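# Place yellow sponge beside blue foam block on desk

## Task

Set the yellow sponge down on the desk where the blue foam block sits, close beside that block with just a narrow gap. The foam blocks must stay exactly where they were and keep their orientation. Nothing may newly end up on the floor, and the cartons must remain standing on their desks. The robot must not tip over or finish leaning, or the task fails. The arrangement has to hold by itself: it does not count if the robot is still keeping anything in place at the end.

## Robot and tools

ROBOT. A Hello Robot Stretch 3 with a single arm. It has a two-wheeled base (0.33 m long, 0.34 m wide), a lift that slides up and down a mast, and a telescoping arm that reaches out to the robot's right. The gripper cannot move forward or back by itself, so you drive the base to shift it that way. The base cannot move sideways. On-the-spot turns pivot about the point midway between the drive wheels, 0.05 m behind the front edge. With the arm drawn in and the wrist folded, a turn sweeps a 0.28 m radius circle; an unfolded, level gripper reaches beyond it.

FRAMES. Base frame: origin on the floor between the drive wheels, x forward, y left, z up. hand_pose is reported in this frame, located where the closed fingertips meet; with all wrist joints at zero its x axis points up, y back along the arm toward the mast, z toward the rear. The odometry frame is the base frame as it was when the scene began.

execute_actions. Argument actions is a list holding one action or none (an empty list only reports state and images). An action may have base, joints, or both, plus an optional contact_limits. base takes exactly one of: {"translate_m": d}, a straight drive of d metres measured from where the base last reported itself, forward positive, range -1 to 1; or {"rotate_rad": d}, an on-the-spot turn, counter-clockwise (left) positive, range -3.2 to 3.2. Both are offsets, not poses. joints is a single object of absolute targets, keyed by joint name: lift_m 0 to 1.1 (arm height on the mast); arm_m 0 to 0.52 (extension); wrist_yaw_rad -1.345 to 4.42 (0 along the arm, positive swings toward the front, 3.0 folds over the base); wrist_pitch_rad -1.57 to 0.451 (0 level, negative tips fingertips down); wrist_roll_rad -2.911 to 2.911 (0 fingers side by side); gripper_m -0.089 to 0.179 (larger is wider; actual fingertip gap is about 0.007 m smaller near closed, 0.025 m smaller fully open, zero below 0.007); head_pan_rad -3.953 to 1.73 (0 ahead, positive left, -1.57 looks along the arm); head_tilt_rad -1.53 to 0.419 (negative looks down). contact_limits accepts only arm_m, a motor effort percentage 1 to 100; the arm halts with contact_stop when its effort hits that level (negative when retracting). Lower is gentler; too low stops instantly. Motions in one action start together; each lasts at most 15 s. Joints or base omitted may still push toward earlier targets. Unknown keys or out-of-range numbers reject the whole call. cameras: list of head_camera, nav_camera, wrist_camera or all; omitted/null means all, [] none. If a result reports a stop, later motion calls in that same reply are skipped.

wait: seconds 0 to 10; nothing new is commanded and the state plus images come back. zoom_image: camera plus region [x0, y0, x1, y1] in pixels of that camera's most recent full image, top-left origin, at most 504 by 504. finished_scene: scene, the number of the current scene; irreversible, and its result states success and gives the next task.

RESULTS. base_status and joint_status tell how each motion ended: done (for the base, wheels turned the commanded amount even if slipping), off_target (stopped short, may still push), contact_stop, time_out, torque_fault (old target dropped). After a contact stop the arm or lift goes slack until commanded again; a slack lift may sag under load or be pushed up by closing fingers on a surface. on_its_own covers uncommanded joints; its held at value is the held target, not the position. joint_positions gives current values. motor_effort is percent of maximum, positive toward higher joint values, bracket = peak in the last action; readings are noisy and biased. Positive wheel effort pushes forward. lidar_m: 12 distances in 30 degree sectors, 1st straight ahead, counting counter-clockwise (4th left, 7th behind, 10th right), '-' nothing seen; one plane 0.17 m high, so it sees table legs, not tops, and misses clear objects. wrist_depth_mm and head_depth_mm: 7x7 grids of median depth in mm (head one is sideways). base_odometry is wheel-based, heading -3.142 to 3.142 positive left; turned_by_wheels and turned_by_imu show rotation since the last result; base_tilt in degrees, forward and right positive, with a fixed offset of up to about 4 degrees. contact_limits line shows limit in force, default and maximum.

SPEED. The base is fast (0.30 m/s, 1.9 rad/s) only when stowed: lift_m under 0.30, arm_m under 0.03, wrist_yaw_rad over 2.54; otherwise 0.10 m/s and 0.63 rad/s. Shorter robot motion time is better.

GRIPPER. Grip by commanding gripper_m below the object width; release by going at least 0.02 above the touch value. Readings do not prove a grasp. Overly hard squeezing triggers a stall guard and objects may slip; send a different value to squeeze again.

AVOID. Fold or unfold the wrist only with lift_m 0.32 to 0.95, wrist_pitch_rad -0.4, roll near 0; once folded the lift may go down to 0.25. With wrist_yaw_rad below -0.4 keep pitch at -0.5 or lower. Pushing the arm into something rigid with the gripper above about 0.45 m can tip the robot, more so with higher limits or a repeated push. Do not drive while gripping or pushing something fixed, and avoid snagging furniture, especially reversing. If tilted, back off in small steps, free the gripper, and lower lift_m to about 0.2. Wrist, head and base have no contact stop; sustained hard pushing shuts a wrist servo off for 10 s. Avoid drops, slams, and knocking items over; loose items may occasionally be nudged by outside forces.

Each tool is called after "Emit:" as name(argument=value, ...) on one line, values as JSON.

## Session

Emit:
execute_actions(actions=[])

Scene clock: 0.00 s.
base_odometry: x=+0.000 y=+0.000 heading=+0.000 (m, m, rad; odometry frame)
turned_by_wheels: +0.000 (rad since the last result)
turned_by_imu: +0.000 (rad since the last result)
base_tilt: forward=-1.8 right=+0.5 (deg)
lidar_m: 2.06 2.49 2.15 1.85 2.47 2.08 1.82 1.87 1.24 1.60 1.37 2.04
head_depth_mm: 1867 2319 2313 2358 2309 2342 2016 / 1884 2351 2383 2391 2374 2417 2080 / 1892 2410 2461 2428 1829 2474 2064 / 1647 2470 2480 2536 1859 2011 1972 / 1658 2535 2545 2527 1904 2547 1961 / 1724 2615 2579 2587 2557 2633 2049 / 1667 2675 2693 2710 2688 2706 2025
base_status: not commanded
joint_positions: lift_m=+0.465 arm_m=+0.000 wrist_yaw_rad=+3.081 wrist_pitch_rad=-0.609 wrist_roll_rad=-0.002 gripper_m=+0.037 head_pan_rad=+0.020 head_tilt_rad=-0.006
joint_status: not commanded
motor_effort: left_wheel=+0 right_wheel=+0 lift_m=+25 arm_m=+1 wrist_yaw_rad=+0 wrist_pitch_rad=+4 wrist_roll_rad=+0 gripper_m=-1 head_pan_rad=+0 head_tilt_rad=+2 (%)
hand_pose: x=-0.0093 y=+0.0514 z=+0.4373 quat_wxyz=(+0.233, +0.680, +0.192, +0.669) (m; base frame)
wrist_depth_mm: - - - - - - - / - - - - - - - / - - - - - 976 933 / 932 925 864 884 847 827 799 / 783 755 757 738 745 704 694 / 675 652 668 655 - 616 597 / 605 579 - - 554 549 534
pictures: head_camera (sideways: a quarter turn clockwise sets it upright), nav_camera (sideways: a quarter turn counterclockwise sets it upright), wrist_camera
Images, in order (width x height): head_camera 896x504, nav_camera 672x504, wrist_camera 644x364.

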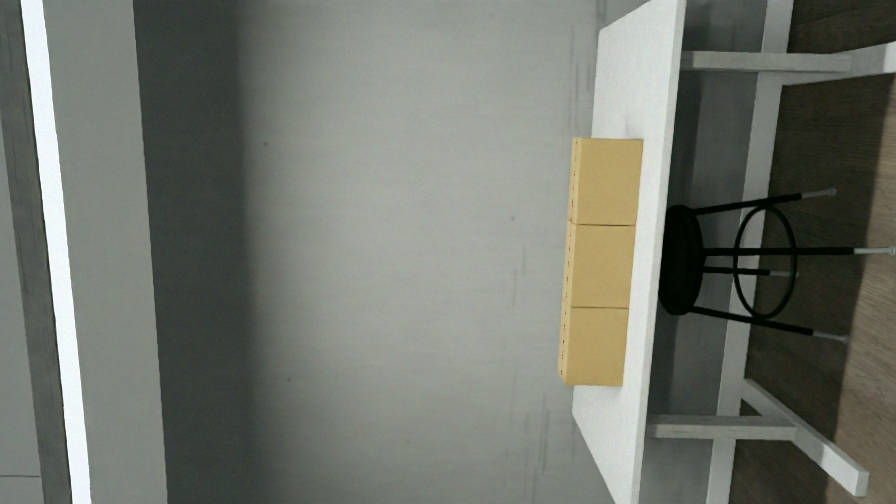

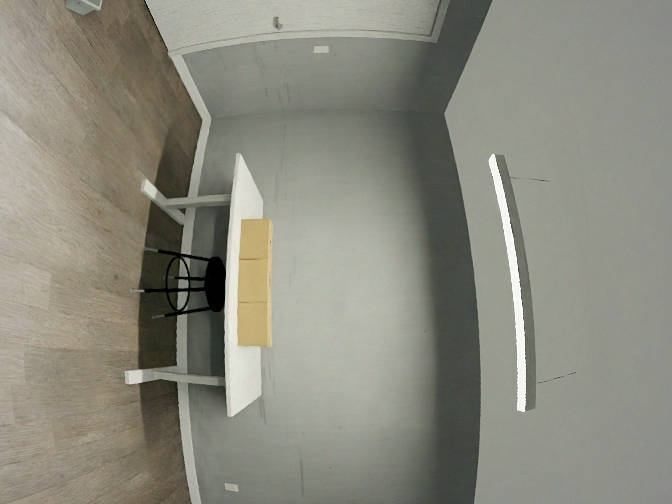

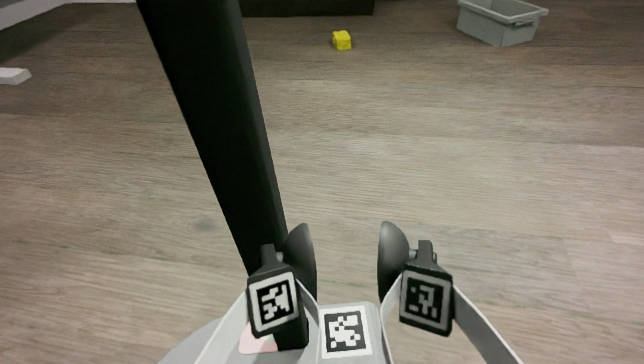

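Emit:
execute_actions(actions=[{"base":{"rotate_rad":1.45},"joints":{"lift_m":0.28,"wrist_pitch_rad":-0.4,"wrist_yaw_rad":2.95,"head_pan_rad":0,"head_tilt_rad":-0.7}}], cameras=["head_camera","nav_camera"])

Scene clock: 3.50 s.
base_odometry: x=+0.000 y=+0.000 heading=+1.450 (m, m, rad; odometry frame)
turned_by_wheels: +1.450 (rad since the last result)
turned_by_imu: +1.439 (rad since the last result)
base_tilt: forward=-1.7 right=+0.4 (deg)
lidar_m: 1.85 2.03 2.08 1.82 2.02 1.25 1.60 1.36 2.51 1.81 2.26 2.17
head_depth_mm: 1789 2037 2309 1956 1639 1364 1171 / 1780 2035 2318 1956 1627 1351 1169 / 1815 2036 2287 1990 1613 1346 1154 / 1804 1946 2295 1975 1592 1340 1156 / 1806 1990 2251 1974 1594 1331 1151 / 1844 1963 2233 1953 1584 1328 1146 / 1831 1978 2241 1944 1561 1312 1139
base_status: done
joint_positions: lift_m=+0.280 arm_m=+0.000 wrist_yaw_rad=+2.953 wrist_pitch_rad=-0.421 wrist_roll_rad=-0.002 gripper_m=+0.037 head_pan_rad=+0.007 head_tilt_rad=-0.692
joint_status: all done
motor_effort: left_wheel=-2(9) right_wheel=+1(6) lift_m=+18(20) arm_m=+0(0) wrist_yaw_rad=-3(3) wrist_pitch_rad=+6(6) wrist_roll_rad=+0(0) gripper_m=+0(1) head_pan_rad=-5(8) head_tilt_rad=-3(35) (%)
hand_pose: x=+0.0207 y=+0.0755 z=+0.2924 quat_wxyz=(+0.212, +0.701, +0.082, +0.675) (m; base frame)
wrist_depth_mm: - - - - - - - / - - - - - - - / - - - - - 956 946 / 863 - 805 779 753 726 720 / 685 659 646 639 631 597 582 / 561 537 - 541 - 509 497 / 477 479 - - 439 431 425
pictures: head_camera (sideways: a quarter turn clockwise sets it upright), nav_camera (sideways: a quarter turn counterclockwise sets it upright)
Images, in order (width x height): head_camera 896x504, nav_camera 672x504.

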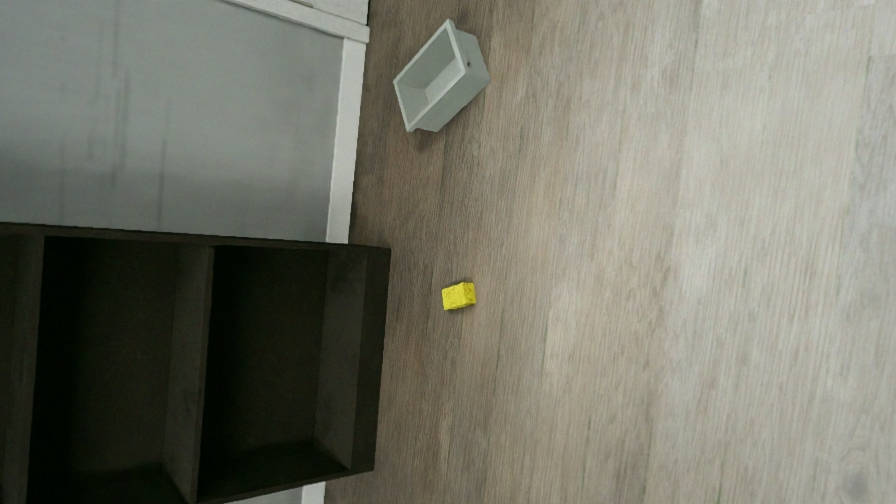

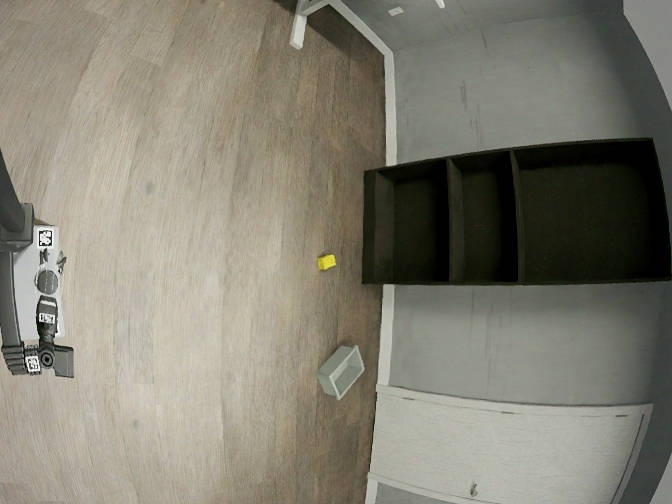

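Emit:
execute_actions(actions=[{"base":{"translate_m":1.0},"joints":{"head_pan_rad":-3.3,"head_tilt_rad":-0.3}}], cameras=["head_camera","nav_camera"])

Emit:
execute_actions(actions=[{"base":{"rotate_rad":1.58},"joints":{"head_pan_rad":0.2}}], cameras=["nav_camera"])

Emit:
execute_actions(actions=[{"joints":{"lift_m":0.33,"gripper_m":0.13}}], cameras=[])

Emit:
execute_actions(actions=[{"joints":{"wrist_yaw_rad":0,"arm_m":0.15}}], cameras=[])

Emit:
execute_actions(actions=[{"joints":{"wrist_pitch_rad":-1.57,"arm_m":0.33}}], cameras=["wrist_camera"])

Scene clock: 9.50 s.
base_odometry: x=+0.121 y=+0.993 heading=+1.450 (m, m, rad; odometry frame)
turned_by_wheels: +0.000 (rad since the last result)
turned_by_imu: -0.002 (rad since the last result)
base_tilt: forward=-1.8 right=+0.8 (deg)
lidar_m: 0.85 1.12 1.92 1.69 2.32 2.17 2.32 2.81 2.02 2.16 1.44 1.18
head_depth_mm: 2295 2449 2609 2789 2548 1870 1460 / 2256 2421 2588 2768 2561 1857 1459 / 2267 2401 2537 2722 2398 1845 1452 / 2250 2352 1918 2695 2525 1823 1443 / 2247 2342 1910 2721 2476 1811 1434 / 2211 2379 1869 2674 2470 1835 1430 / 2179 2325 1848 2617 2488 1807 1435
base_status: done
joint_positions: lift_m=+0.280 arm_m=+0.000 wrist_yaw_rad=+2.953 wrist_pitch_rad=-0.420 wrist_roll_rad=-0.002 gripper_m=+0.037 head_pan_rad=-3.293 head_tilt_rad=-0.309
joint_status: all done
motor_effort: left_wheel=-2(5) right_wheel=+1(8) lift_m=+18(18) arm_m=+0(0) wrist_yaw_rad=-2(2) wrist_pitch_rad=+6(6) wrist_roll_rad=+0(0) gripper_m=+0(0) head_pan_rad=-4(56) head_tilt_rad=+4(26) (%)
hand_pose: x=+0.0209 y=+0.0756 z=+0.2925 quat_wxyz=(+0.212, +0.702, +0.082, +0.675) (m; base frame)
wrist_depth_mm: - - - - - - - / - - - - - - - / - - - - 995 978 907 / 883 - 815 791 777 749 725 / 676 653 645 632 628 597 583 / 558 546 - 528 - 504 492 / 472 490 - - 444 430 429
pictures: head_camera (sideways: a quarter turn clockwise sets it upright), nav_camera (sideways: a quarter turn counterclockwise sets it upright)
Images, in order (width x height): head_camera 896x504, nav_camera 672x504.

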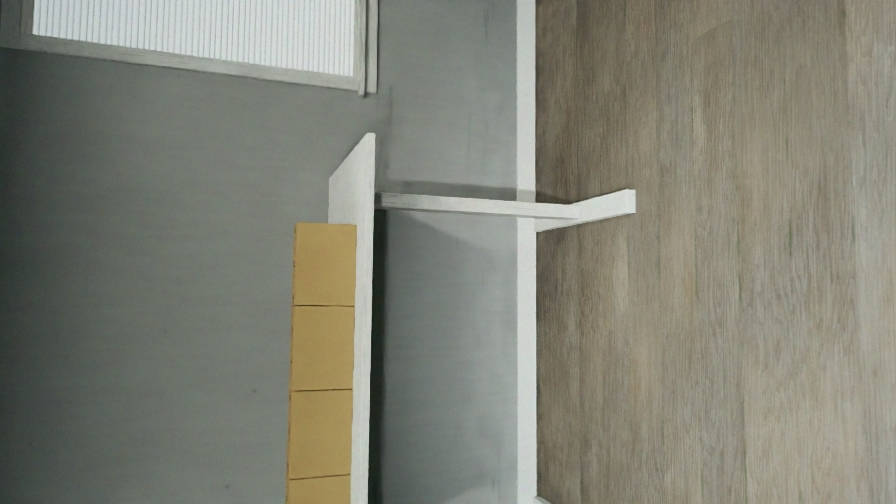

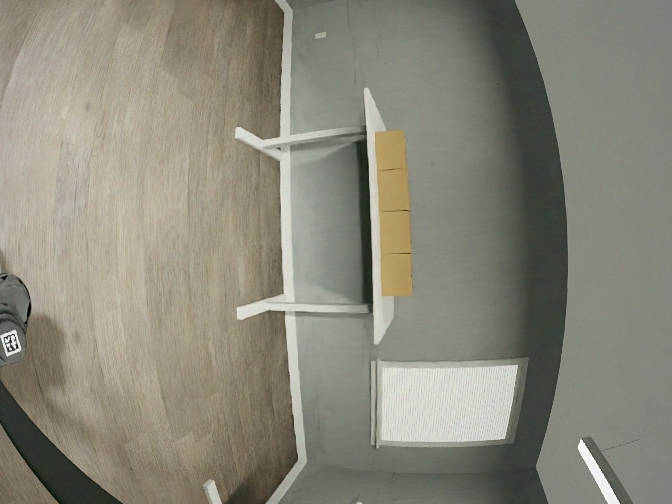

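Scene clock: 11.70 s.
base_odometry: x=+0.121 y=+0.993 heading=+3.030 (m, m, rad; odometry frame)
turned_by_wheels: +1.580 (rad since the last result)
turned_by_imu: +1.563 (rad since the last result)
base_tilt: forward=-1.7 right=+0.6 (deg)
lidar_m: 1.69 2.06 2.17 2.32 2.83 2.07 2.16 1.43 1.17 0.85 1.12 1.94
head_depth_mm: 1755 1841 1947 2110 2203 1858 1467 / 1811 1903 2012 2142 2240 1851 1461 / 1846 1928 2003 2226 2307 1845 1447 / 1909 2002 1553 2315 2420 1845 1445 / 1968 2077 1605 2367 2473 1826 1439 / 2014 2141 1636 2438 2459 1821 1442 / 2098 2217 2288 2509 2265 1802 1423
base_status: done
joint_positions: lift_m=+0.280 arm_m=+0.000 wrist_yaw_rad=+2.953 wrist_pitch_rad=-0.420 wrist_roll_rad=-0.002 gripper_m=+0.037 head_pan_rad=+0.193 head_tilt_rad=-0.309
joint_status: all done
motor_effort: left_wheel=-2(10) right_wheel=+1(8) lift_m=+19(19) arm_m=-1(1) wrist_yaw_rad=-3(1) wrist_pitch_rad=+5(6) wrist_roll_rad=+0(0) gripper_m=+0(0) head_pan_rad=+4(55) head_tilt_rad=+4(4) (%)
hand_pose: x=+0.0209 y=+0.0755 z=+0.2925 quat_wxyz=(+0.212, +0.702, +0.082, +0.675) (m; base frame)
wrist_depth_mm: - - - - - - - / - - - - - - - / - - - - - 987 930 / 877 - 813 794 759 748 723 / 675 659 634 650 637 598 579 / 554 547 - 541 - 505 492 / 474 485 - - 437 430 430
pictures: nav_camera (sideways: a quarter turn counterclockwise sets it upright)
Images, in order (width x height): nav_camera 672x504.

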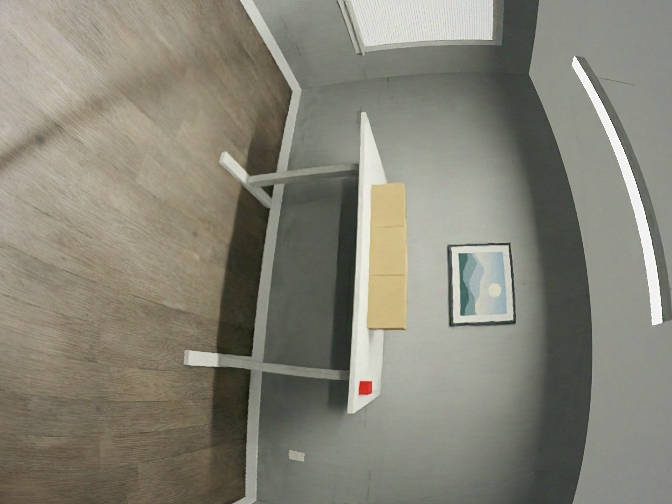

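Scene clock: 13.10 s.
base_odometry: x=+0.121 y=+0.993 heading=+3.030 (m, m, rad; odometry frame)
turned_by_wheels: +0.000 (rad since the last result)
turned_by_imu: +0.000 (rad since the last result)
base_tilt: forward=-1.7 right=+0.4 (deg)
lidar_m: 1.69 2.06 2.17 2.31 2.83 2.07 2.15 1.44 1.17 0.85 1.12 1.95
head_depth_mm: 1754 1850 1949 2091 2210 1872 1470 / 1806 1899 2004 2117 2274 1879 1463 / 1839 1962 1976 2213 2339 1862 1462 / 1893 2008 1563 2292 2377 1844 1448 / 1947 2091 1599 2409 2453 1841 1429 / 2043 2149 1636 2474 2482 1822 1436 / 2088 2251 2318 2507 2243 1818 1428
base_status: not commanded
joint_positions: lift_m=+0.330 arm_m=+0.000 wrist_yaw_rad=+2.953 wrist_pitch_rad=-0.420 wrist_roll_rad=-0.002 gripper_m=+0.130 head_pan_rad=+0.193 head_tilt_rad=-0.309
joint_status: all done
motor_effort: left_wheel=-1(2) right_wheel=+2(2) lift_m=+31(31) arm_m=+0(0) wrist_yaw_rad=-3(2) wrist_pitch_rad=+6(6) wrist_roll_rad=+0(0) gripper_m=+0(99) head_pan_rad=+4(4) head_tilt_rad=+4(4) (%)
hand_pose: x=+0.0209 y=+0.0756 z=+0.3420 quat_wxyz=(+0.212, +0.702, +0.082, +0.675) (m; base frame)
wrist_depth_mm: - - - - - - - / - - - - - - - / - - - - - - - / 986 - 926 873 859 825 804 / 756 734 703 703 673 705 655 / 625 612 597 588 577 - 550 / 532 523 - 517 500 475 478
pictures: none
No camera images: the call's "cameras" was empty. Leave "cameras" out to get every camera's image.

Scene clock: 15.57 s.
base_odometry: x=+0.121 y=+0.993 heading=+3.030 (m, m, rad; odometry frame)
turned_by_wheels: +0.000 (rad since the last result)
turned_by_imu: +0.000 (rad since the last result)
base_tilt: forward=-1.8 right=+0.6 (deg)
lidar_m: 1.69 2.06 2.17 2.32 2.83 2.06 2.16 1.43 1.17 0.85 1.12 1.95
head_depth_mm: 1758 1848 1955 2080 2188 1869 1472 / 1819 1926 2000 2120 2247 1841 1451 / 1847 1943 1997 2209 2335 1848 1458 / 1904 2006 1548 2312 2397 1811 1446 / 1965 2087 1605 2398 2487 1832 1439 / 2014 2149 1636 2497 2473 1805 1439 / 2092 2251 2297 2513 2201 1827 1432
base_status: not commanded
joint_positions: lift_m=+0.330 arm_m=+0.150 wrist_yaw_rad=+0.004 wrist_pitch_rad=-0.420 wrist_roll_rad=-0.002 gripper_m=+0.130 head_pan_rad=+0.193 head_tilt_rad=-0.309
joint_status: all done
motor_effort: left_wheel=-2(3) right_wheel=+2(2) lift_m=+29(31) arm_m=+6(8) wrist_yaw_rad=-3(4) wrist_pitch_rad=+5(5) wrist_roll_rad=+0(0) gripper_m=+0(0) head_pan_rad=+4(4) head_tilt_rad=+4(4) (%)
hand_pose: x=-0.0207 y=-0.5188 z=+0.3420 quat_wxyz=(+0.693, +0.149, -0.690, -0.146) (m; base frame)
wrist_depth_mm: 705 726 707 658 640 672 639 / 752 781 755 740 711 705 706 / 740 867 819 781 775 776 740 / 708 730 711 677 752 794 787 / 700 669 627 618 634 703 642 / 630 630 582 574 576 - 549 / 534 525 506 505 490 479 483
pictures: none
No camera images: the call's "cameras" was empty. Leave "cameras" out to get every camera's image.

Scene clock: 18.13 s.
base_odometry: x=+0.121 y=+0.993 heading=+3.030 (m, m, rad; odometry frame)
turned_by_wheels: +0.000 (rad since the last result)
turned_by_imu: +0.000 (rad since the last result)
base_tilt: forward=-1.9 right=+0.5 (deg)
lidar_m: 1.69 2.06 2.17 2.31 2.82 2.02 2.15 1.43 1.17 0.85 1.12 1.95
head_depth_mm: 1764 1856 1957 2071 2207 1856 1478 / 1804 1913 1976 2150 2257 1852 1469 / 1845 1964 1977 2209 2331 1839 1458 / 1899 1994 1554 2288 2373 1846 1451 / 1977 2066 1603 2378 2473 1825 1437 / 2012 2139 1633 2461 2506 1831 1426 / 2097 2230 2330 2502 2247 1815 1434
base_status: not commanded
joint_positions: lift_m=+0.330 arm_m=+0.330 wrist_yaw_rad=+0.002 wrist_pitch_rad=-1.561 wrist_roll_rad=-0.002 gripper_m=+0.130 head_pan_rad=+0.193 head_tilt_rad=-0.309
joint_status: all done
joint sent to its limit — the command would take wrist_pitch_rad past its lower limit, so that joint was sent only as far as its limit.
motor_effort: left_wheel=-2(2) right_wheel=+2(2) lift_m=+30(30) arm_m=+6(6) wrist_yaw_rad=-2(3) wrist_pitch_rad=-2(4) wrist_roll_rad=+0(0) gripper_m=+0(0) head_pan_rad=+4(4) head_tilt_rad=+4(4) (%)
hand_pose: x=-0.0217 y=-0.4529 z=+0.2120 quat_wxyz=(+0.503, +0.499, -0.501, -0.497) (m; base frame)
wrist_depth_mm: 368 360 355 350 350 346 342 / 370 369 365 360 351 353 347 / 384 376 370 369 365 361 358 / 386 383 376 335 372 366 363 / 396 392 390 378 379 378 371 / 408 406 398 391 389 - 378 / 425 414 414 405 401 391 386
pictures: wrist_camera
Images, in order (width x height): wrist_camera 644x364.

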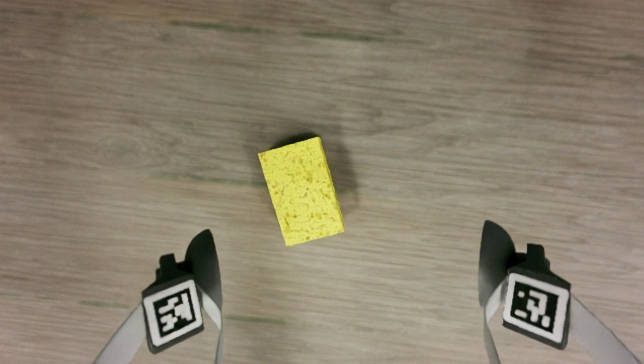

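Emit:
execute_actions(actions=[{"base":{"translate_m":0.041},"joints":{"wrist_roll_rad":-0.24,"lift_m":0.146,"arm_m":0.327}}], cameras=["wrist_camera"])

Scene clock: 21.33 s.
base_odometry: x=+0.080 y=+0.997 heading=+3.030 (m, m, rad; odometry frame)
turned_by_wheels: +0.000 (rad since the last result)
turned_by_imu: -0.001 (rad since the last result)
base_tilt: forward=-1.6 right=+0.7 (deg)
lidar_m: 1.65 2.02 2.16 2.33 2.34 2.39 2.20 1.42 1.18 0.86 1.10 1.95
head_depth_mm: 1744 1827 1899 2012 2157 1861 1470 / 1777 1872 1961 1649 2181 1821 1461 / 1801 1904 1966 2179 2284 1832 1462 / 1869 1966 1509 2267 2355 1845 1449 / 1941 2054 1568 2363 2421 1825 1447 / 1987 2139 1624 2440 2483 1821 1441 / 2063 2167 2123 2430 2213 1818 1437
base_status: done
joint_positions: lift_m=+0.146 arm_m=+0.327 wrist_yaw_rad=+0.002 wrist_pitch_rad=-1.562 wrist_roll_rad=-0.234 gripper_m=+0.130 head_pan_rad=+0.193 head_tilt_rad=-0.309
joint_status: all done
motor_effort: left_wheel=-2(5) right_wheel=+1(5) lift_m=+18(25) arm_m=-5(5) wrist_yaw_rad=-2(2) wrist_pitch_rad=-2(2) wrist_roll_rad=-3(3) gripper_m=+0(1) head_pan_rad=+4(4) head_tilt_rad=+4(4) (%)
hand_pose: x=-0.0216 y=-0.4505 z=+0.0286 quat_wxyz=(+0.558, +0.553, -0.439, -0.436) (m; base frame)
wrist_depth_mm: 183 180 179 177 175 172 171 / 186 184 182 180 177 176 174 / 191 189 186 183 181 180 179 / 196 193 191 142 143 184 182 / 200 197 195 146 146 188 187 / 203 203 199 149 150 - 191 / 210 207 206 154 197 198 195
pictures: wrist_camera
Images, in order (width x height): wrist_camera 644x364.

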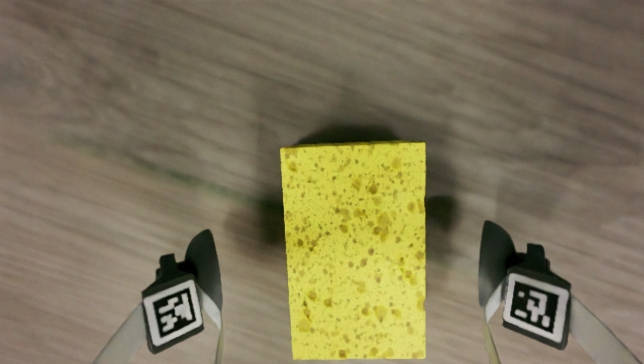

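Emit:
execute_actions(actions=[{"joints":{"gripper_m":0.025}}], cameras=[])

Emit:
execute_actions(actions=[{"joints":{"lift_m":0.2}}], cameras=[])

Emit:
execute_actions(actions=[{"base":{"rotate_rad":-0.16},"joints":{"lift_m":0.33,"arm_m":0.2,"head_pan_rad":-3.3,"head_tilt_rad":-0.6}}], cameras=["wrist_camera","nav_camera"])

Emit:
execute_actions(actions=[{"base":{"translate_m":-1.0},"joints":{"lift_m":1.1,"arm_m":0.0,"wrist_roll_rad":0}}], cameras=["nav_camera"])

Scene clock: 23.90 s.
base_odometry: x=+0.080 y=+0.997 heading=+3.030 (m, m, rad; odometry frame)
turned_by_wheels: +0.000 (rad since the last result)
turned_by_imu: +0.000 (rad since the last result)
base_tilt: forward=-1.8 right=+0.6 (deg)
lidar_m: 1.65 2.03 2.16 2.33 2.35 2.06 2.19 1.42 1.17 0.86 1.10 1.95
head_depth_mm: 1714 1824 1900 2027 2158 1866 1464 / 1770 1866 1945 1648 2206 1826 1461 / 1795 1896 1946 2151 2312 1847 1449 / 1858 1965 1517 2231 2352 1836 1431 / 1903 2041 1561 2327 2383 1832 1437 / 1980 2125 1606 2408 2486 1819 1430 / 2047 2194 2141 2431 2260 1819 1433
base_status: not commanded
joint_positions: lift_m=+0.146 arm_m=+0.327 wrist_yaw_rad=+0.002 wrist_pitch_rad=-1.562 wrist_roll_rad=-0.234 gripper_m=+0.026 head_pan_rad=+0.193 head_tilt_rad=-0.309
joint_status: all done
motor_effort: left_wheel=-2(2) right_wheel=+1(2) lift_m=+19(18) arm_m=-6(6) wrist_yaw_rad=-2(2) wrist_pitch_rad=-2(2) wrist_roll_rad=-3(3) gripper_m=-20(100) head_pan_rad=+4(4) head_tilt_rad=+4(4) (%)
hand_pose: x=-0.0216 y=-0.4505 z=+0.0286 quat_wxyz=(+0.558, +0.553, -0.439, -0.436) (m; base frame)
wrist_depth_mm: 182 181 178 176 175 172 171 / 187 184 182 180 177 176 175 / 190 189 186 183 181 180 179 / 196 192 191 140 140 184 183 / 199 199 194 143 143 188 185 / 205 202 201 146 146 192 190 / 210 208 206 150 151 199 195
pictures: none
No camera images: the call's "cameras" was empty. Leave "cameras" out to get every camera's image.

Scene clock: 25.23 s.
base_odometry: x=+0.080 y=+0.997 heading=+3.030 (m, m, rad; odometry frame)
turned_by_wheels: +0.000 (rad since the last result)
turned_by_imu: +0.000 (rad since the last result)
base_tilt: forward=-1.7 right=+0.6 (deg)
lidar_m: 1.65 2.03 2.16 2.33 2.35 2.06 2.20 1.43 1.18 0.86 1.10 1.96
head_depth_mm: 1717 1831 1931 2022 2170 1866 1466 / 1776 1870 1963 1657 2224 1813 1459 / 1810 1906 1950 2172 2308 1851 1453 / 1836 1973 1516 2273 2356 1838 1455 / 1927 2042 1553 2323 2435 1807 1436 / 1999 2114 1608 2412 2516 1815 1435 / 2059 2207 2128 2391 2233 1805 1436
base_status: not commanded
joint_positions: lift_m=+0.200 arm_m=+0.327 wrist_yaw_rad=+0.002 wrist_pitch_rad=-1.562 wrist_roll_rad=-0.234 gripper_m=+0.026 head_pan_rad=+0.193 head_tilt_rad=-0.309
joint_status: all done
motor_effort: left_wheel=-2(2) right_wheel=+2(2) lift_m=+30(31) arm_m=-6(6) wrist_yaw_rad=-2(2) wrist_pitch_rad=-2(2) wrist_roll_rad=-4(3) gripper_m=-20(20) head_pan_rad=+4(4) head_tilt_rad=+3(4) (%)
hand_pose: x=-0.0216 y=-0.4504 z=+0.0820 quat_wxyz=(+0.558, +0.553, -0.439, -0.436) (m; base frame)
wrist_depth_mm: 235 233 229 227 224 222 220 / 241 238 235 233 229 227 225 / 245 244 239 236 235 232 232 / 251 249 247 141 140 237 233 / 254 255 251 144 143 242 240 / 263 261 261 148 145 248 245 / 272 269 264 150 150 257 252
pictures: none
No camera images: the call's "cameras" was empty. Leave "cameras" out to get every camera's image.

Scene clock: 27.43 s.
base_odometry: x=+0.080 y=+0.997 heading=+2.870 (m, m, rad; odometry frame)
turned_by_wheels: -0.160 (rad since the last result)
turned_by_imu: -0.159 (rad since the last result)
base_tilt: forward=-1.8 right=+0.6 (deg)
lidar_m: 1.65 2.02 2.70 2.15 2.68 2.06 2.11 1.66 1.22 0.86 1.10 1.62
head_depth_mm: 2451 2702 3021 2275 1768 1442 1214 / 2413 2075 2903 2300 1770 1437 1213 / 2350 2014 2842 2291 1760 1437 1212 / 2278 1949 2687 2245 1735 1424 1203 / 2262 1955 2773 2204 1728 1415 1193 / 2197 2281 2653 2190 1706 1405 1187 / 2195 2367 2628 2200 1703 1401 1182
base_status: done
joint_positions: lift_m=+0.330 arm_m=+0.200 wrist_yaw_rad=+0.002 wrist_pitch_rad=-1.563 wrist_roll_rad=-0.235 gripper_m=+0.026 head_pan_rad=-3.293 head_tilt_rad=-0.593
joint_status: all done
motor_effort: left_wheel=+2(5) right_wheel=-1(6) lift_m=+31(30) arm_m=-6(6) wrist_yaw_rad=-1(1) wrist_pitch_rad=-1(2) wrist_roll_rad=-3(3) gripper_m=-20(21) head_pan_rad=-5(57) head_tilt_rad=-4(22) (%)
hand_pose: x=-0.0216 y=-0.3232 z=+0.2120 quat_wxyz=(+0.558, +0.554, -0.439, -0.436) (m; base frame)
wrist_depth_mm: 366 362 355 352 348 345 342 / 375 365 365 359 355 350 347 / 378 375 373 364 362 359 359 / 388 383 383 140 140 367 367 / 396 395 389 143 144 375 376 / 406 402 399 147 146 384 385 / 420 415 413 150 151 399 384
pictures: nav_camera (sideways: a quarter turn counterclockwise sets it upright), wrist_camera
Images, in order (width x height): nav_camera 672x504, wrist_camera 644x364.

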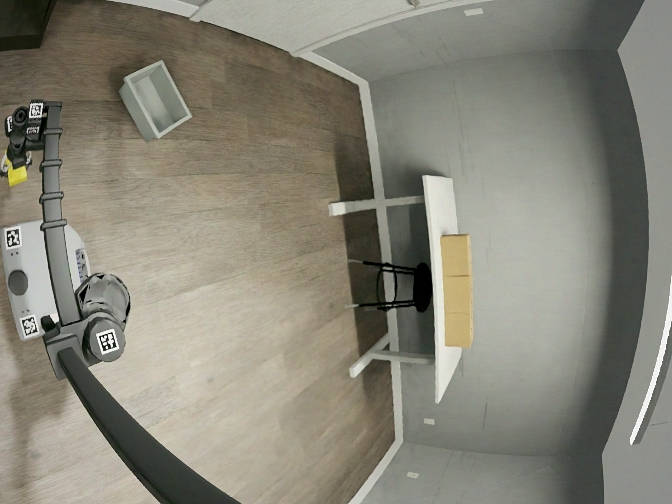

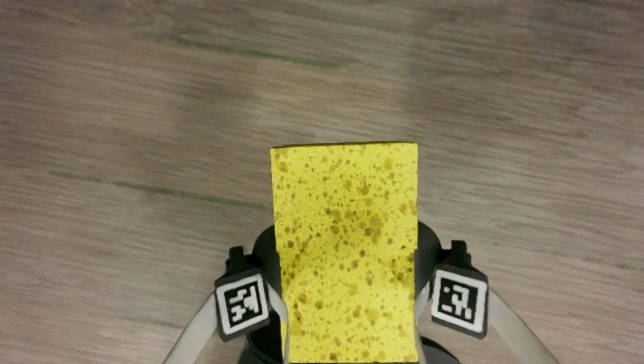

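Scene clock: 38.40 s.
base_odometry: x=+1.043 y=+0.729 heading=+2.870 (m, m, rad; odometry frame)
turned_by_wheels: +0.000 (rad since the last result)
turned_by_imu: +0.000 (rad since the last result)
base_tilt: forward=-1.8 right=+0.6 (deg)
lidar_m: 2.65 2.88 2.49 2.13 2.39 1.13 1.19 1.70 1.22 1.16 1.23 1.29
head_depth_mm: - - 1189 2048 1799 1439 1219 / - - 1142 1298 1695 1433 1211 / - - 1116 1327 1700 1429 1211 / - - 1087 1142 1725 1419 1197 / - - 1350 1127 1704 1412 1195 / - - 1334 1115 1647 1410 1195 / - - 1368 1056 1696 1400 1186
base_status: done
joint_positions: lift_m=+1.097 arm_m=+0.000 wrist_yaw_rad=+0.002 wrist_pitch_rad=-1.563 wrist_roll_rad=-0.005 gripper_m=+0.026 head_pan_rad=-3.293 head_tilt_rad=-0.593
joint_status: all done
joint sent to its limit — the command would take lift_m past its upper limit, so that joint was sent only as far as its limit.
motor_effort: left_wheel=+3(3) right_wheel=-1(5) lift_m=+30(33) arm_m=-6(4) wrist_yaw_rad=-2(0) wrist_pitch_rad=-1(2) wrist_roll_rad=+3(3) gripper_m=-19(20) head_pan_rad=-4(5) head_tilt_rad=-3(3) (%)
hand_pose: x=-0.0217 y=-0.1232 z=+0.9791 quat_wxyz=(+0.504, +0.500, -0.500, -0.497) (m; base frame)
wrist_depth_mm: - - - - - - - / - - - - - - - / - - - - - - - / - - - 139 141 - - / - - - 143 143 - - / - - - 146 145 - - / - - - 151 150 - -
pictures: nav_camera (sideways: a quarter turn counterclockwise sets it upright)
Images, in order (width x height): nav_camera 672x504.

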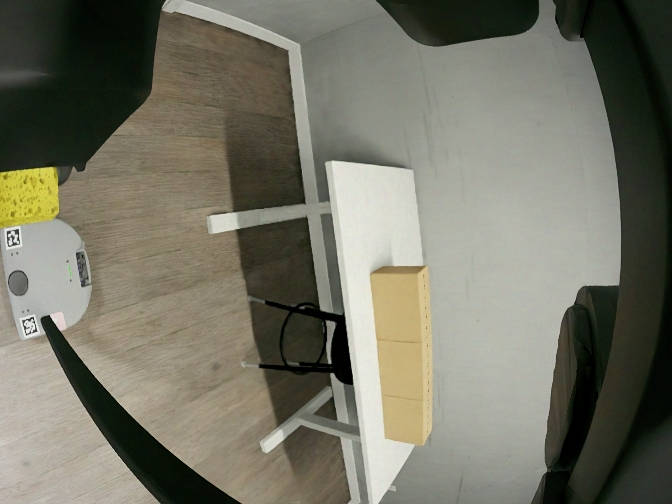

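Emit:
execute_actions(actions=[{"base":{"translate_m":-0.5},"joints":{"head_pan_rad":-3.45,"head_tilt_rad":-0.75}}], cameras=["nav_camera","head_camera"])

Scene clock: 44.70 s.
base_odometry: x=+1.525 y=+0.595 heading=+2.870 (m, m, rad; odometry frame)
turned_by_wheels: +0.000 (rad since the last result)
turned_by_imu: +0.000 (rad since the last result)
base_tilt: forward=-1.9 right=+0.5 (deg)
lidar_m: 3.16 3.36 2.21 2.20 0.77 0.67 0.69 1.19 1.25 1.17 1.21 1.67
head_depth_mm: 1236 1344 757 810 1460 1364 - / 1170 1297 732 783 1150 1310 1188 / 1122 1250 724 753 720 1315 1146 / 1078 1198 716 704 696 1310 1133 / 1042 1147 1033 790 675 1294 1133 / 1002 1114 1028 810 669 1239 1105 / 972 1063 1019 801 664 1205 1121
base_status: done
joint_positions: lift_m=+1.097 arm_m=+0.000 wrist_yaw_rad=+0.002 wrist_pitch_rad=-1.563 wrist_roll_rad=-0.005 gripper_m=+0.026 head_pan_rad=-3.443 head_tilt_rad=-0.741
joint_status: all done
motor_effort: left_wheel=+2(3) right_wheel=-2(3) lift_m=+31(31) arm_m=-6(6) wrist_yaw_rad=-2(1) wrist_pitch_rad=-1(2) wrist_roll_rad=+3(3) gripper_m=-20(20) head_pan_rad=-5(24) head_tilt_rad=-5(16) (%)
hand_pose: x=-0.0217 y=-0.1232 z=+0.9791 quat_wxyz=(+0.504, +0.500, -0.500, -0.497) (m; base frame)
wrist_depth_mm: - - - - - - - / - - - - - - - / - - - - - - 420 / - - - 140 141 - 425 / - - - 143 143 - 431 / - - - 147 146 - 448 / - - - 150 150 - 441
pictures: head_camera (sideways: a quarter turn clockwise sets it upright), nav_camera (sideways: a quarter turn counterclockwise sets it upright)
Images, in order (width x height): head_camera 896x504, nav_camera 672x504.

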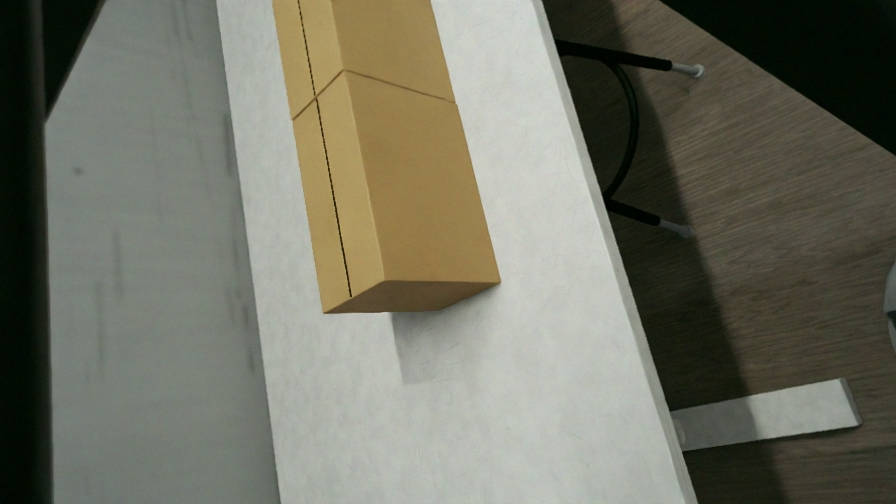

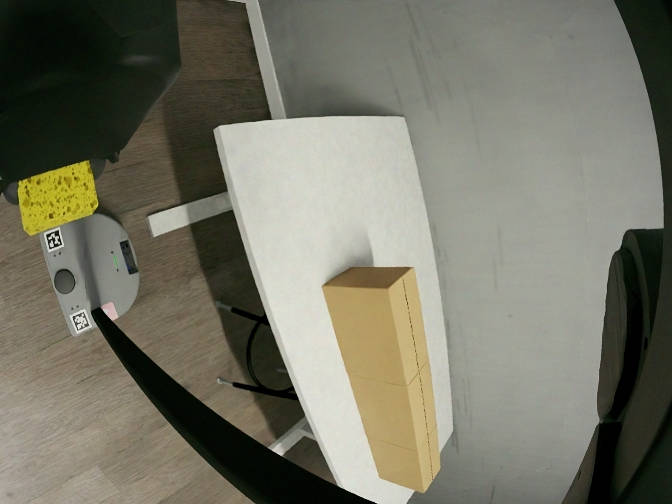

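Emit:
execute_actions(actions=[{"base":{"rotate_rad":-1.44},"joints":{"head_pan_rad":-2.0,"head_tilt_rad":-0.7,"arm_m":0.15}}], cameras=["wrist_camera"])

Emit:
execute_actions(actions=[{"base":{"translate_m":-0.3},"joints":{"arm_m":0.52,"wrist_pitch_rad":-1.4}}])

Scene clock: 48.47 s.
base_odometry: x=+1.525 y=+0.595 heading=+1.430 (m, m, rad; odometry frame)
turned_by_wheels: -1.440 (rad since the last result)
turned_by_imu: -1.431 (rad since the last result)
base_tilt: forward=-1.7 right=+0.6 (deg)
lidar_m: 1.17 1.26 1.69 3.14 2.78 2.20 2.56 0.77 0.67 0.69 1.24 1.18
head_depth_mm: 1244 1371 789 812 1075 1326 1168 / 1188 1300 782 778 746 1339 1167 / 1086 1241 1131 723 717 1330 1164 / 1047 1193 1116 678 697 1307 1149 / 1003 1135 1105 795 692 1267 1140 / - 1109 1099 848 361 1223 1114 / - 1073 1132 790 349 579 1133
base_status: done
joint_positions: lift_m=+1.097 arm_m=+0.150 wrist_yaw_rad=+0.002 wrist_pitch_rad=-1.563 wrist_roll_rad=-0.005 gripper_m=+0.026 head_pan_rad=-2.007 head_tilt_rad=-0.705
joint_status: all done
motor_effort: left_wheel=+2(6) right_wheel=-1(4) lift_m=+30(31) arm_m=+6(7) wrist_yaw_rad=-2(1) wrist_pitch_rad=-2(2) wrist_roll_rad=+2(3) gripper_m=-19(20) head_pan_rad=+4(57) head_tilt_rad=+2(7) (%)
hand_pose: x=-0.0217 y=-0.2724 z=+0.9791 quat_wxyz=(+0.504, +0.500, -0.500, -0.497) (m; base frame)
wrist_depth_mm: - - 399 397 392 392 386 / - - 410 407 405 395 395 / - - - - 409 - 410 / - - - 141 140 - - / - - - 143 143 - - / - - - 147 146 - - / - - - 150 150 - -
pictures: wrist_camera
Images, in order (width x height): wrist_camera 644x364.

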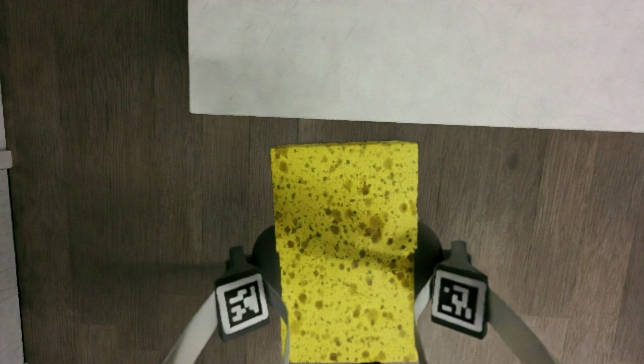

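Scene clock: 52.70 s.
base_odometry: x=+1.483 y=+0.298 heading=+1.430 (m, m, rad; odometry frame)
turned_by_wheels: +0.000 (rad since the last result)
turned_by_imu: +0.001 (rad since the last result)
base_tilt: forward=-1.6 right=+0.5 (deg)
lidar_m: 1.47 1.58 1.90 3.26 2.60 1.93 2.26 0.53 0.53 0.54 0.74 1.51
head_depth_mm: 1201 1317 787 778 750 1353 1170 / 1155 1262 1144 726 724 1345 1160 / 1058 1202 1127 676 702 1282 1159 / 1016 1158 1114 651 694 1265 1148 / 972 1103 1105 622 676 1032 1144 / 940 1063 1095 600 653 606 1138 / 910 1014 1081 575 631 591 1136
base_status: done
joint_positions: lift_m=+1.097 arm_m=+0.519 wrist_yaw_rad=+0.002 wrist_pitch_rad=-1.403 wrist_roll_rad=-0.004 gripper_m=+0.026 head_pan_rad=-2.007 head_tilt_rad=-0.705
joint_status: all done
motor_effort: left_wheel=+2(2) right_wheel=-1(5) lift_m=+31(30) arm_m=+6(7) wrist_yaw_rad=-2(2) wrist_pitch_rad=+1(0) wrist_roll_rad=+2(3) gripper_m=-19(20) head_pan_rad=+5(4) head_tilt_rad=+2(1) (%)
hand_pose: x=-0.0216 y=-0.6833 z=+0.9789 quat_wxyz=(+0.542, +0.458, -0.538, -0.455) (m; base frame)
wrist_depth_mm: 450 439 439 425 427 419 416 / 449 438 434 429 426 420 417 / 446 440 437 426 422 419 407 / 448 439 433 140 140 415 408 / 447 442 436 143 143 415 403 / 443 443 437 147 146 417 410 / 444 435 425 151 150 287 306
pictures: head_camera (sideways: a quarter turn clockwise sets it upright), nav_camera (sideways: a quarter turn counterclockwise sets it upright), wrist_camera
Images, in order (width x height): head_camera 896x504, nav_camera 672x504, wrist_camera 644x364.

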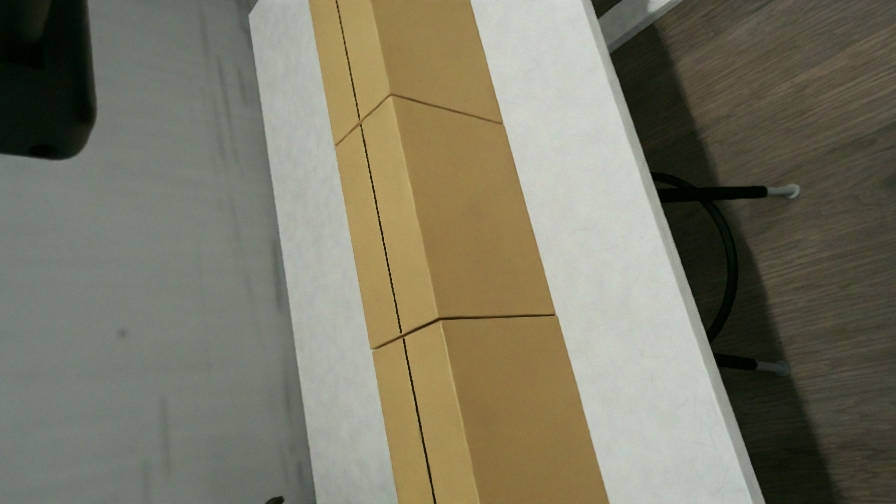

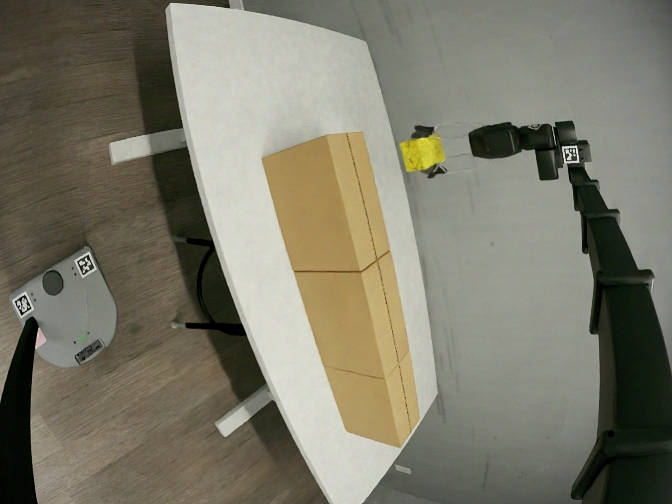

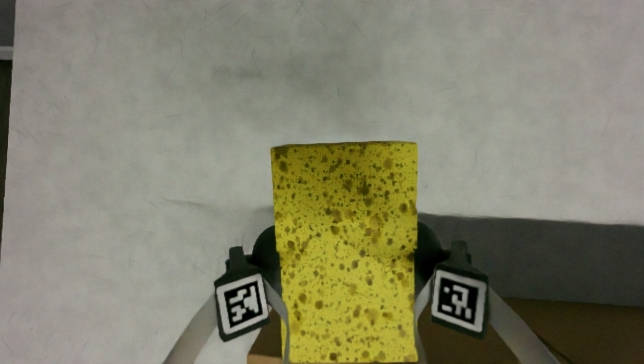

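Emit:
execute_actions(actions=[{"base":{"translate_m":-0.2},"joints":{"wrist_yaw_rad":-1.1,"wrist_pitch_rad":-0.8}}], cameras=["wrist_camera"])

Scene clock: 56.47 s.
base_odometry: x=+1.455 y=+0.100 heading=+1.430 (m, m, rad; odometry frame)
turned_by_wheels: +0.000 (rad since the last result)
turned_by_imu: +0.001 (rad since the last result)
base_tilt: forward=-1.9 right=+0.7 (deg)
lidar_m: 1.67 1.79 2.62 3.23 2.65 1.74 2.06 0.92 0.41 0.53 0.84 1.72
head_depth_mm: 1182 1299 1151 846 731 1321 1174 / 1123 1244 1142 691 706 1332 1160 / 1032 1176 1127 655 701 1280 1156 / 992 1123 1117 629 680 1032 1153 / 957 1079 1107 604 661 611 1121 / 924 998 1095 580 637 594 1121 / 889 825 1069 574 609 579 1116
base_status: done
joint_positions: lift_m=+1.097 arm_m=+0.519 wrist_yaw_rad=-1.097 wrist_pitch_rad=-0.816 wrist_roll_rad=-0.004 gripper_m=+0.026 head_pan_rad=-2.007 head_tilt_rad=-0.705
joint_status: all done
motor_effort: left_wheel=+2(4) right_wheel=-1(5) lift_m=+31(31) arm_m=+6(7) wrist_yaw_rad=-2(3) wrist_pitch_rad=+5(5) wrist_roll_rad=+2(2) gripper_m=-18(20) head_pan_rad=+5(4) head_tilt_rad=+2(2) (%)
hand_pose: x=-0.1620 y=-0.7362 z=+1.0324 quat_wxyz=(+0.409, -0.097, -0.699, -0.578) (m; base frame)
wrist_depth_mm: 319 388 500 721 858 - - / 335 413 555 749 731 707 702 / 356 446 609 650 636 629 603 / 377 479 581 140 140 564 401 / 400 505 536 143 143 495 342 / 429 499 482 147 146 453 296 / 444 448 432 150 150 412 263
pictures: wrist_camera
Images, in order (width x height): wrist_camera 644x364.

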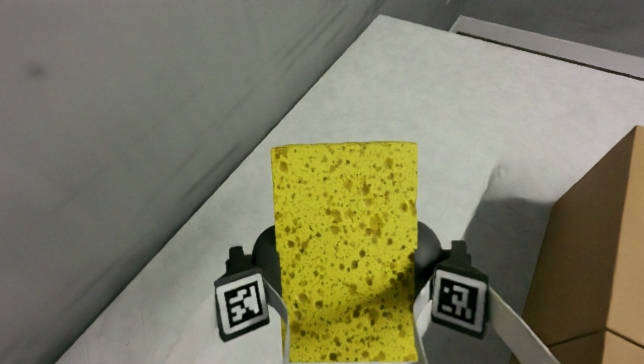

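Emit:
execute_actions(actions=[{"base":{"translate_m":-0.15},"joints":{"wrist_yaw_rad":0,"wrist_pitch_rad":-1.4,"head_pan_rad":-3.3,"head_tilt_rad":-0.4}}])

Scene clock: 59.67 s.
base_odometry: x=+1.434 y=-0.049 heading=+1.430 (m, m, rad; odometry frame)
turned_by_wheels: +0.000 (rad since the last result)
turned_by_imu: +0.001 (rad since the last result)
base_tilt: forward=-1.7 right=+0.5 (deg)
lidar_m: 1.81 1.95 2.73 3.24 2.45 1.61 1.91 0.81 0.66 0.37 0.57 1.74
head_depth_mm: - - - 2225 2214 1683 1351 / - - - 2173 2018 1659 1352 / - - - 2177 2165 1649 1342 / - - - 2160 2161 1647 1335 / - - - - 2154 1649 1324 / - - - - 2109 1651 1317 / - - - - 2115 1620 1319
base_status: done
joint_positions: lift_m=+1.097 arm_m=+0.519 wrist_yaw_rad=-0.004 wrist_pitch_rad=-1.397 wrist_roll_rad=-0.004 gripper_m=+0.026 head_pan_rad=-3.293 head_tilt_rad=-0.408
joint_status: all done
motor_effort: left_wheel=+2(2) right_wheel=-1(5) lift_m=+31(30) arm_m=+6(7) wrist_yaw_rad=+4(4) wrist_pitch_rad=-1(4) wrist_roll_rad=+2(2) gripper_m=-20(20) head_pan_rad=-4(57) head_tilt_rad=+4(24) (%)
hand_pose: x=-0.0217 y=-0.6847 z=+0.9790 quat_wxyz=(+0.542, +0.455, -0.541, -0.455) (m; base frame)
wrist_depth_mm: 447 443 437 430 429 417 412 / 447 439 432 427 424 415 410 / 451 442 435 429 421 421 413 / 447 439 436 140 140 419 411 / 447 442 434 144 143 412 405 / 442 435 432 147 146 413 405 / 338 345 329 151 150 368 401
pictures: head_camera (sideways: a quarter turn clockwise sets it upright), nav_camera (sideways: a quarter turn counterclockwise sets it upright), wrist_camera
Images, in order (width x height): head_camera 896x504, nav_camera 672x504, wrist_camera 644x364.

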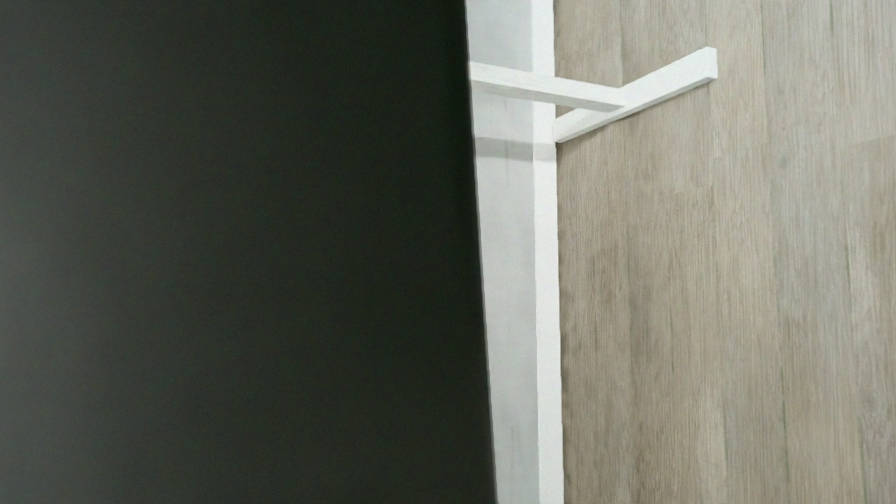

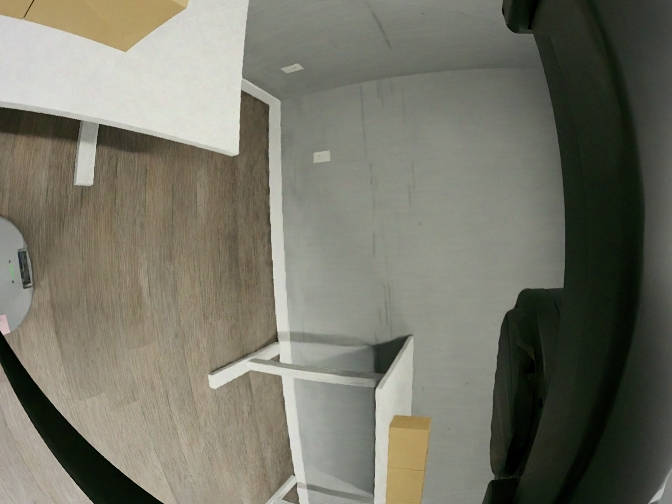

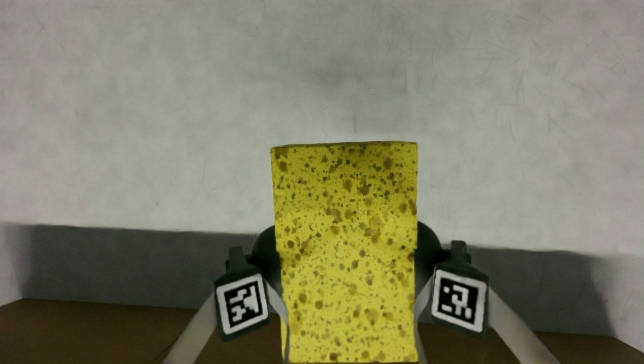

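Emit:
execute_actions(actions=[{"joints":{"arm_m":0.0,"head_pan_rad":-3.6,"head_tilt_rad":-0.2}}])

Scene clock: 65.97 s.
base_odometry: x=+1.434 y=-0.049 heading=+1.430 (m, m, rad; odometry frame)
turned_by_wheels: +0.000 (rad since the last result)
turned_by_imu: -0.001 (rad since the last result)
base_tilt: forward=-1.9 right=+0.5 (deg)
lidar_m: 1.81 1.95 2.74 3.24 2.45 1.61 1.91 0.81 0.66 0.37 0.57 1.74
head_depth_mm: - - - - - 2007 1597 / - - - - - 2130 1592 / - - - - 2369 2078 1588 / - - - - - 1905 1583 / - - - - - 2062 1588 / 1683 1729 - - - 2028 1567 / 1626 - - - - 1951 1558
base_status: not commanded
joint_positions: lift_m=+1.097 arm_m=+0.000 wrist_yaw_rad=-0.002 wrist_pitch_rad=-1.399 wrist_roll_rad=-0.004 gripper_m=+0.026 head_pan_rad=-3.593 head_tilt_rad=-0.211
joint_status: all done
motor_effort: left_wheel=+2(2) right_wheel=-1(1) lift_m=+31(31) arm_m=-6(6) wrist_yaw_rad=+2(3) wrist_pitch_rad=-1(1) wrist_roll_rad=+2(2) gripper_m=-19(20) head_pan_rad=-4(34) head_tilt_rad=+5(20) (%)
hand_pose: x=-0.0217 y=-0.1654 z=+0.9790 quat_wxyz=(+0.542, +0.456, -0.540, -0.455) (m; base frame)
wrist_depth_mm: 453 447 438 430 427 420 416 / 452 444 438 432 431 418 415 / - - - 431 428 419 417 / - - - 140 140 - - / - - - 144 144 - - / - - - 147 146 - - / - - - 151 150 - -
pictures: head_camera (sideways: a quarter turn clockwise sets it upright), nav_camera (sideways: a quarter turn counterclockwise sets it upright), wrist_camera
Images, in order (width x height): head_camera 896x504, nav_camera 672x504, wrist_camera 644x364.

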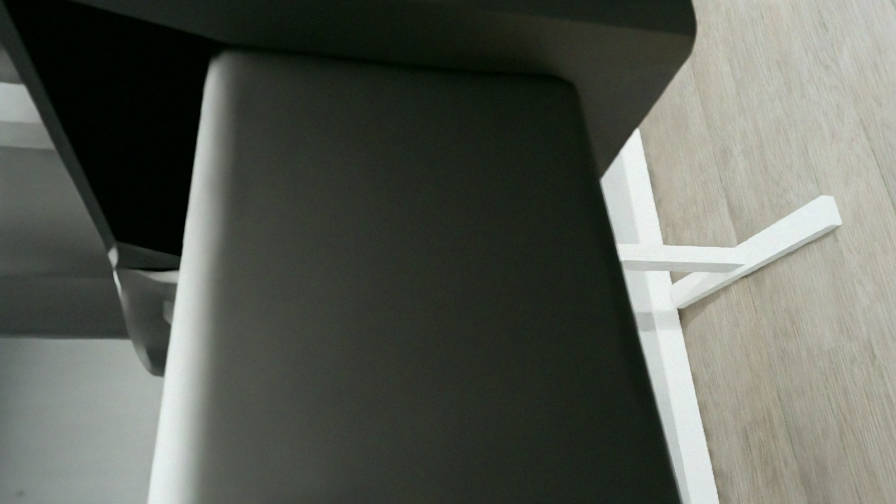

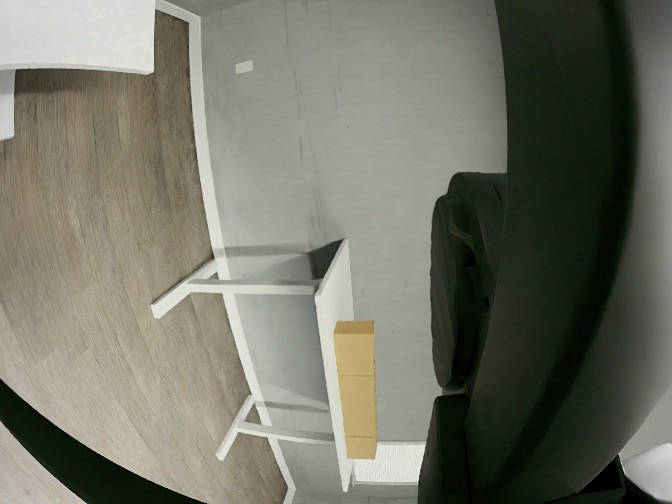

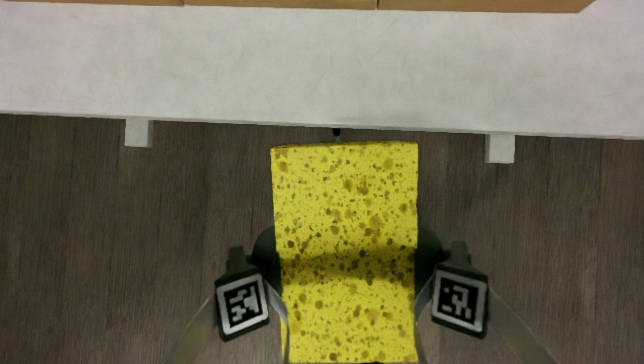

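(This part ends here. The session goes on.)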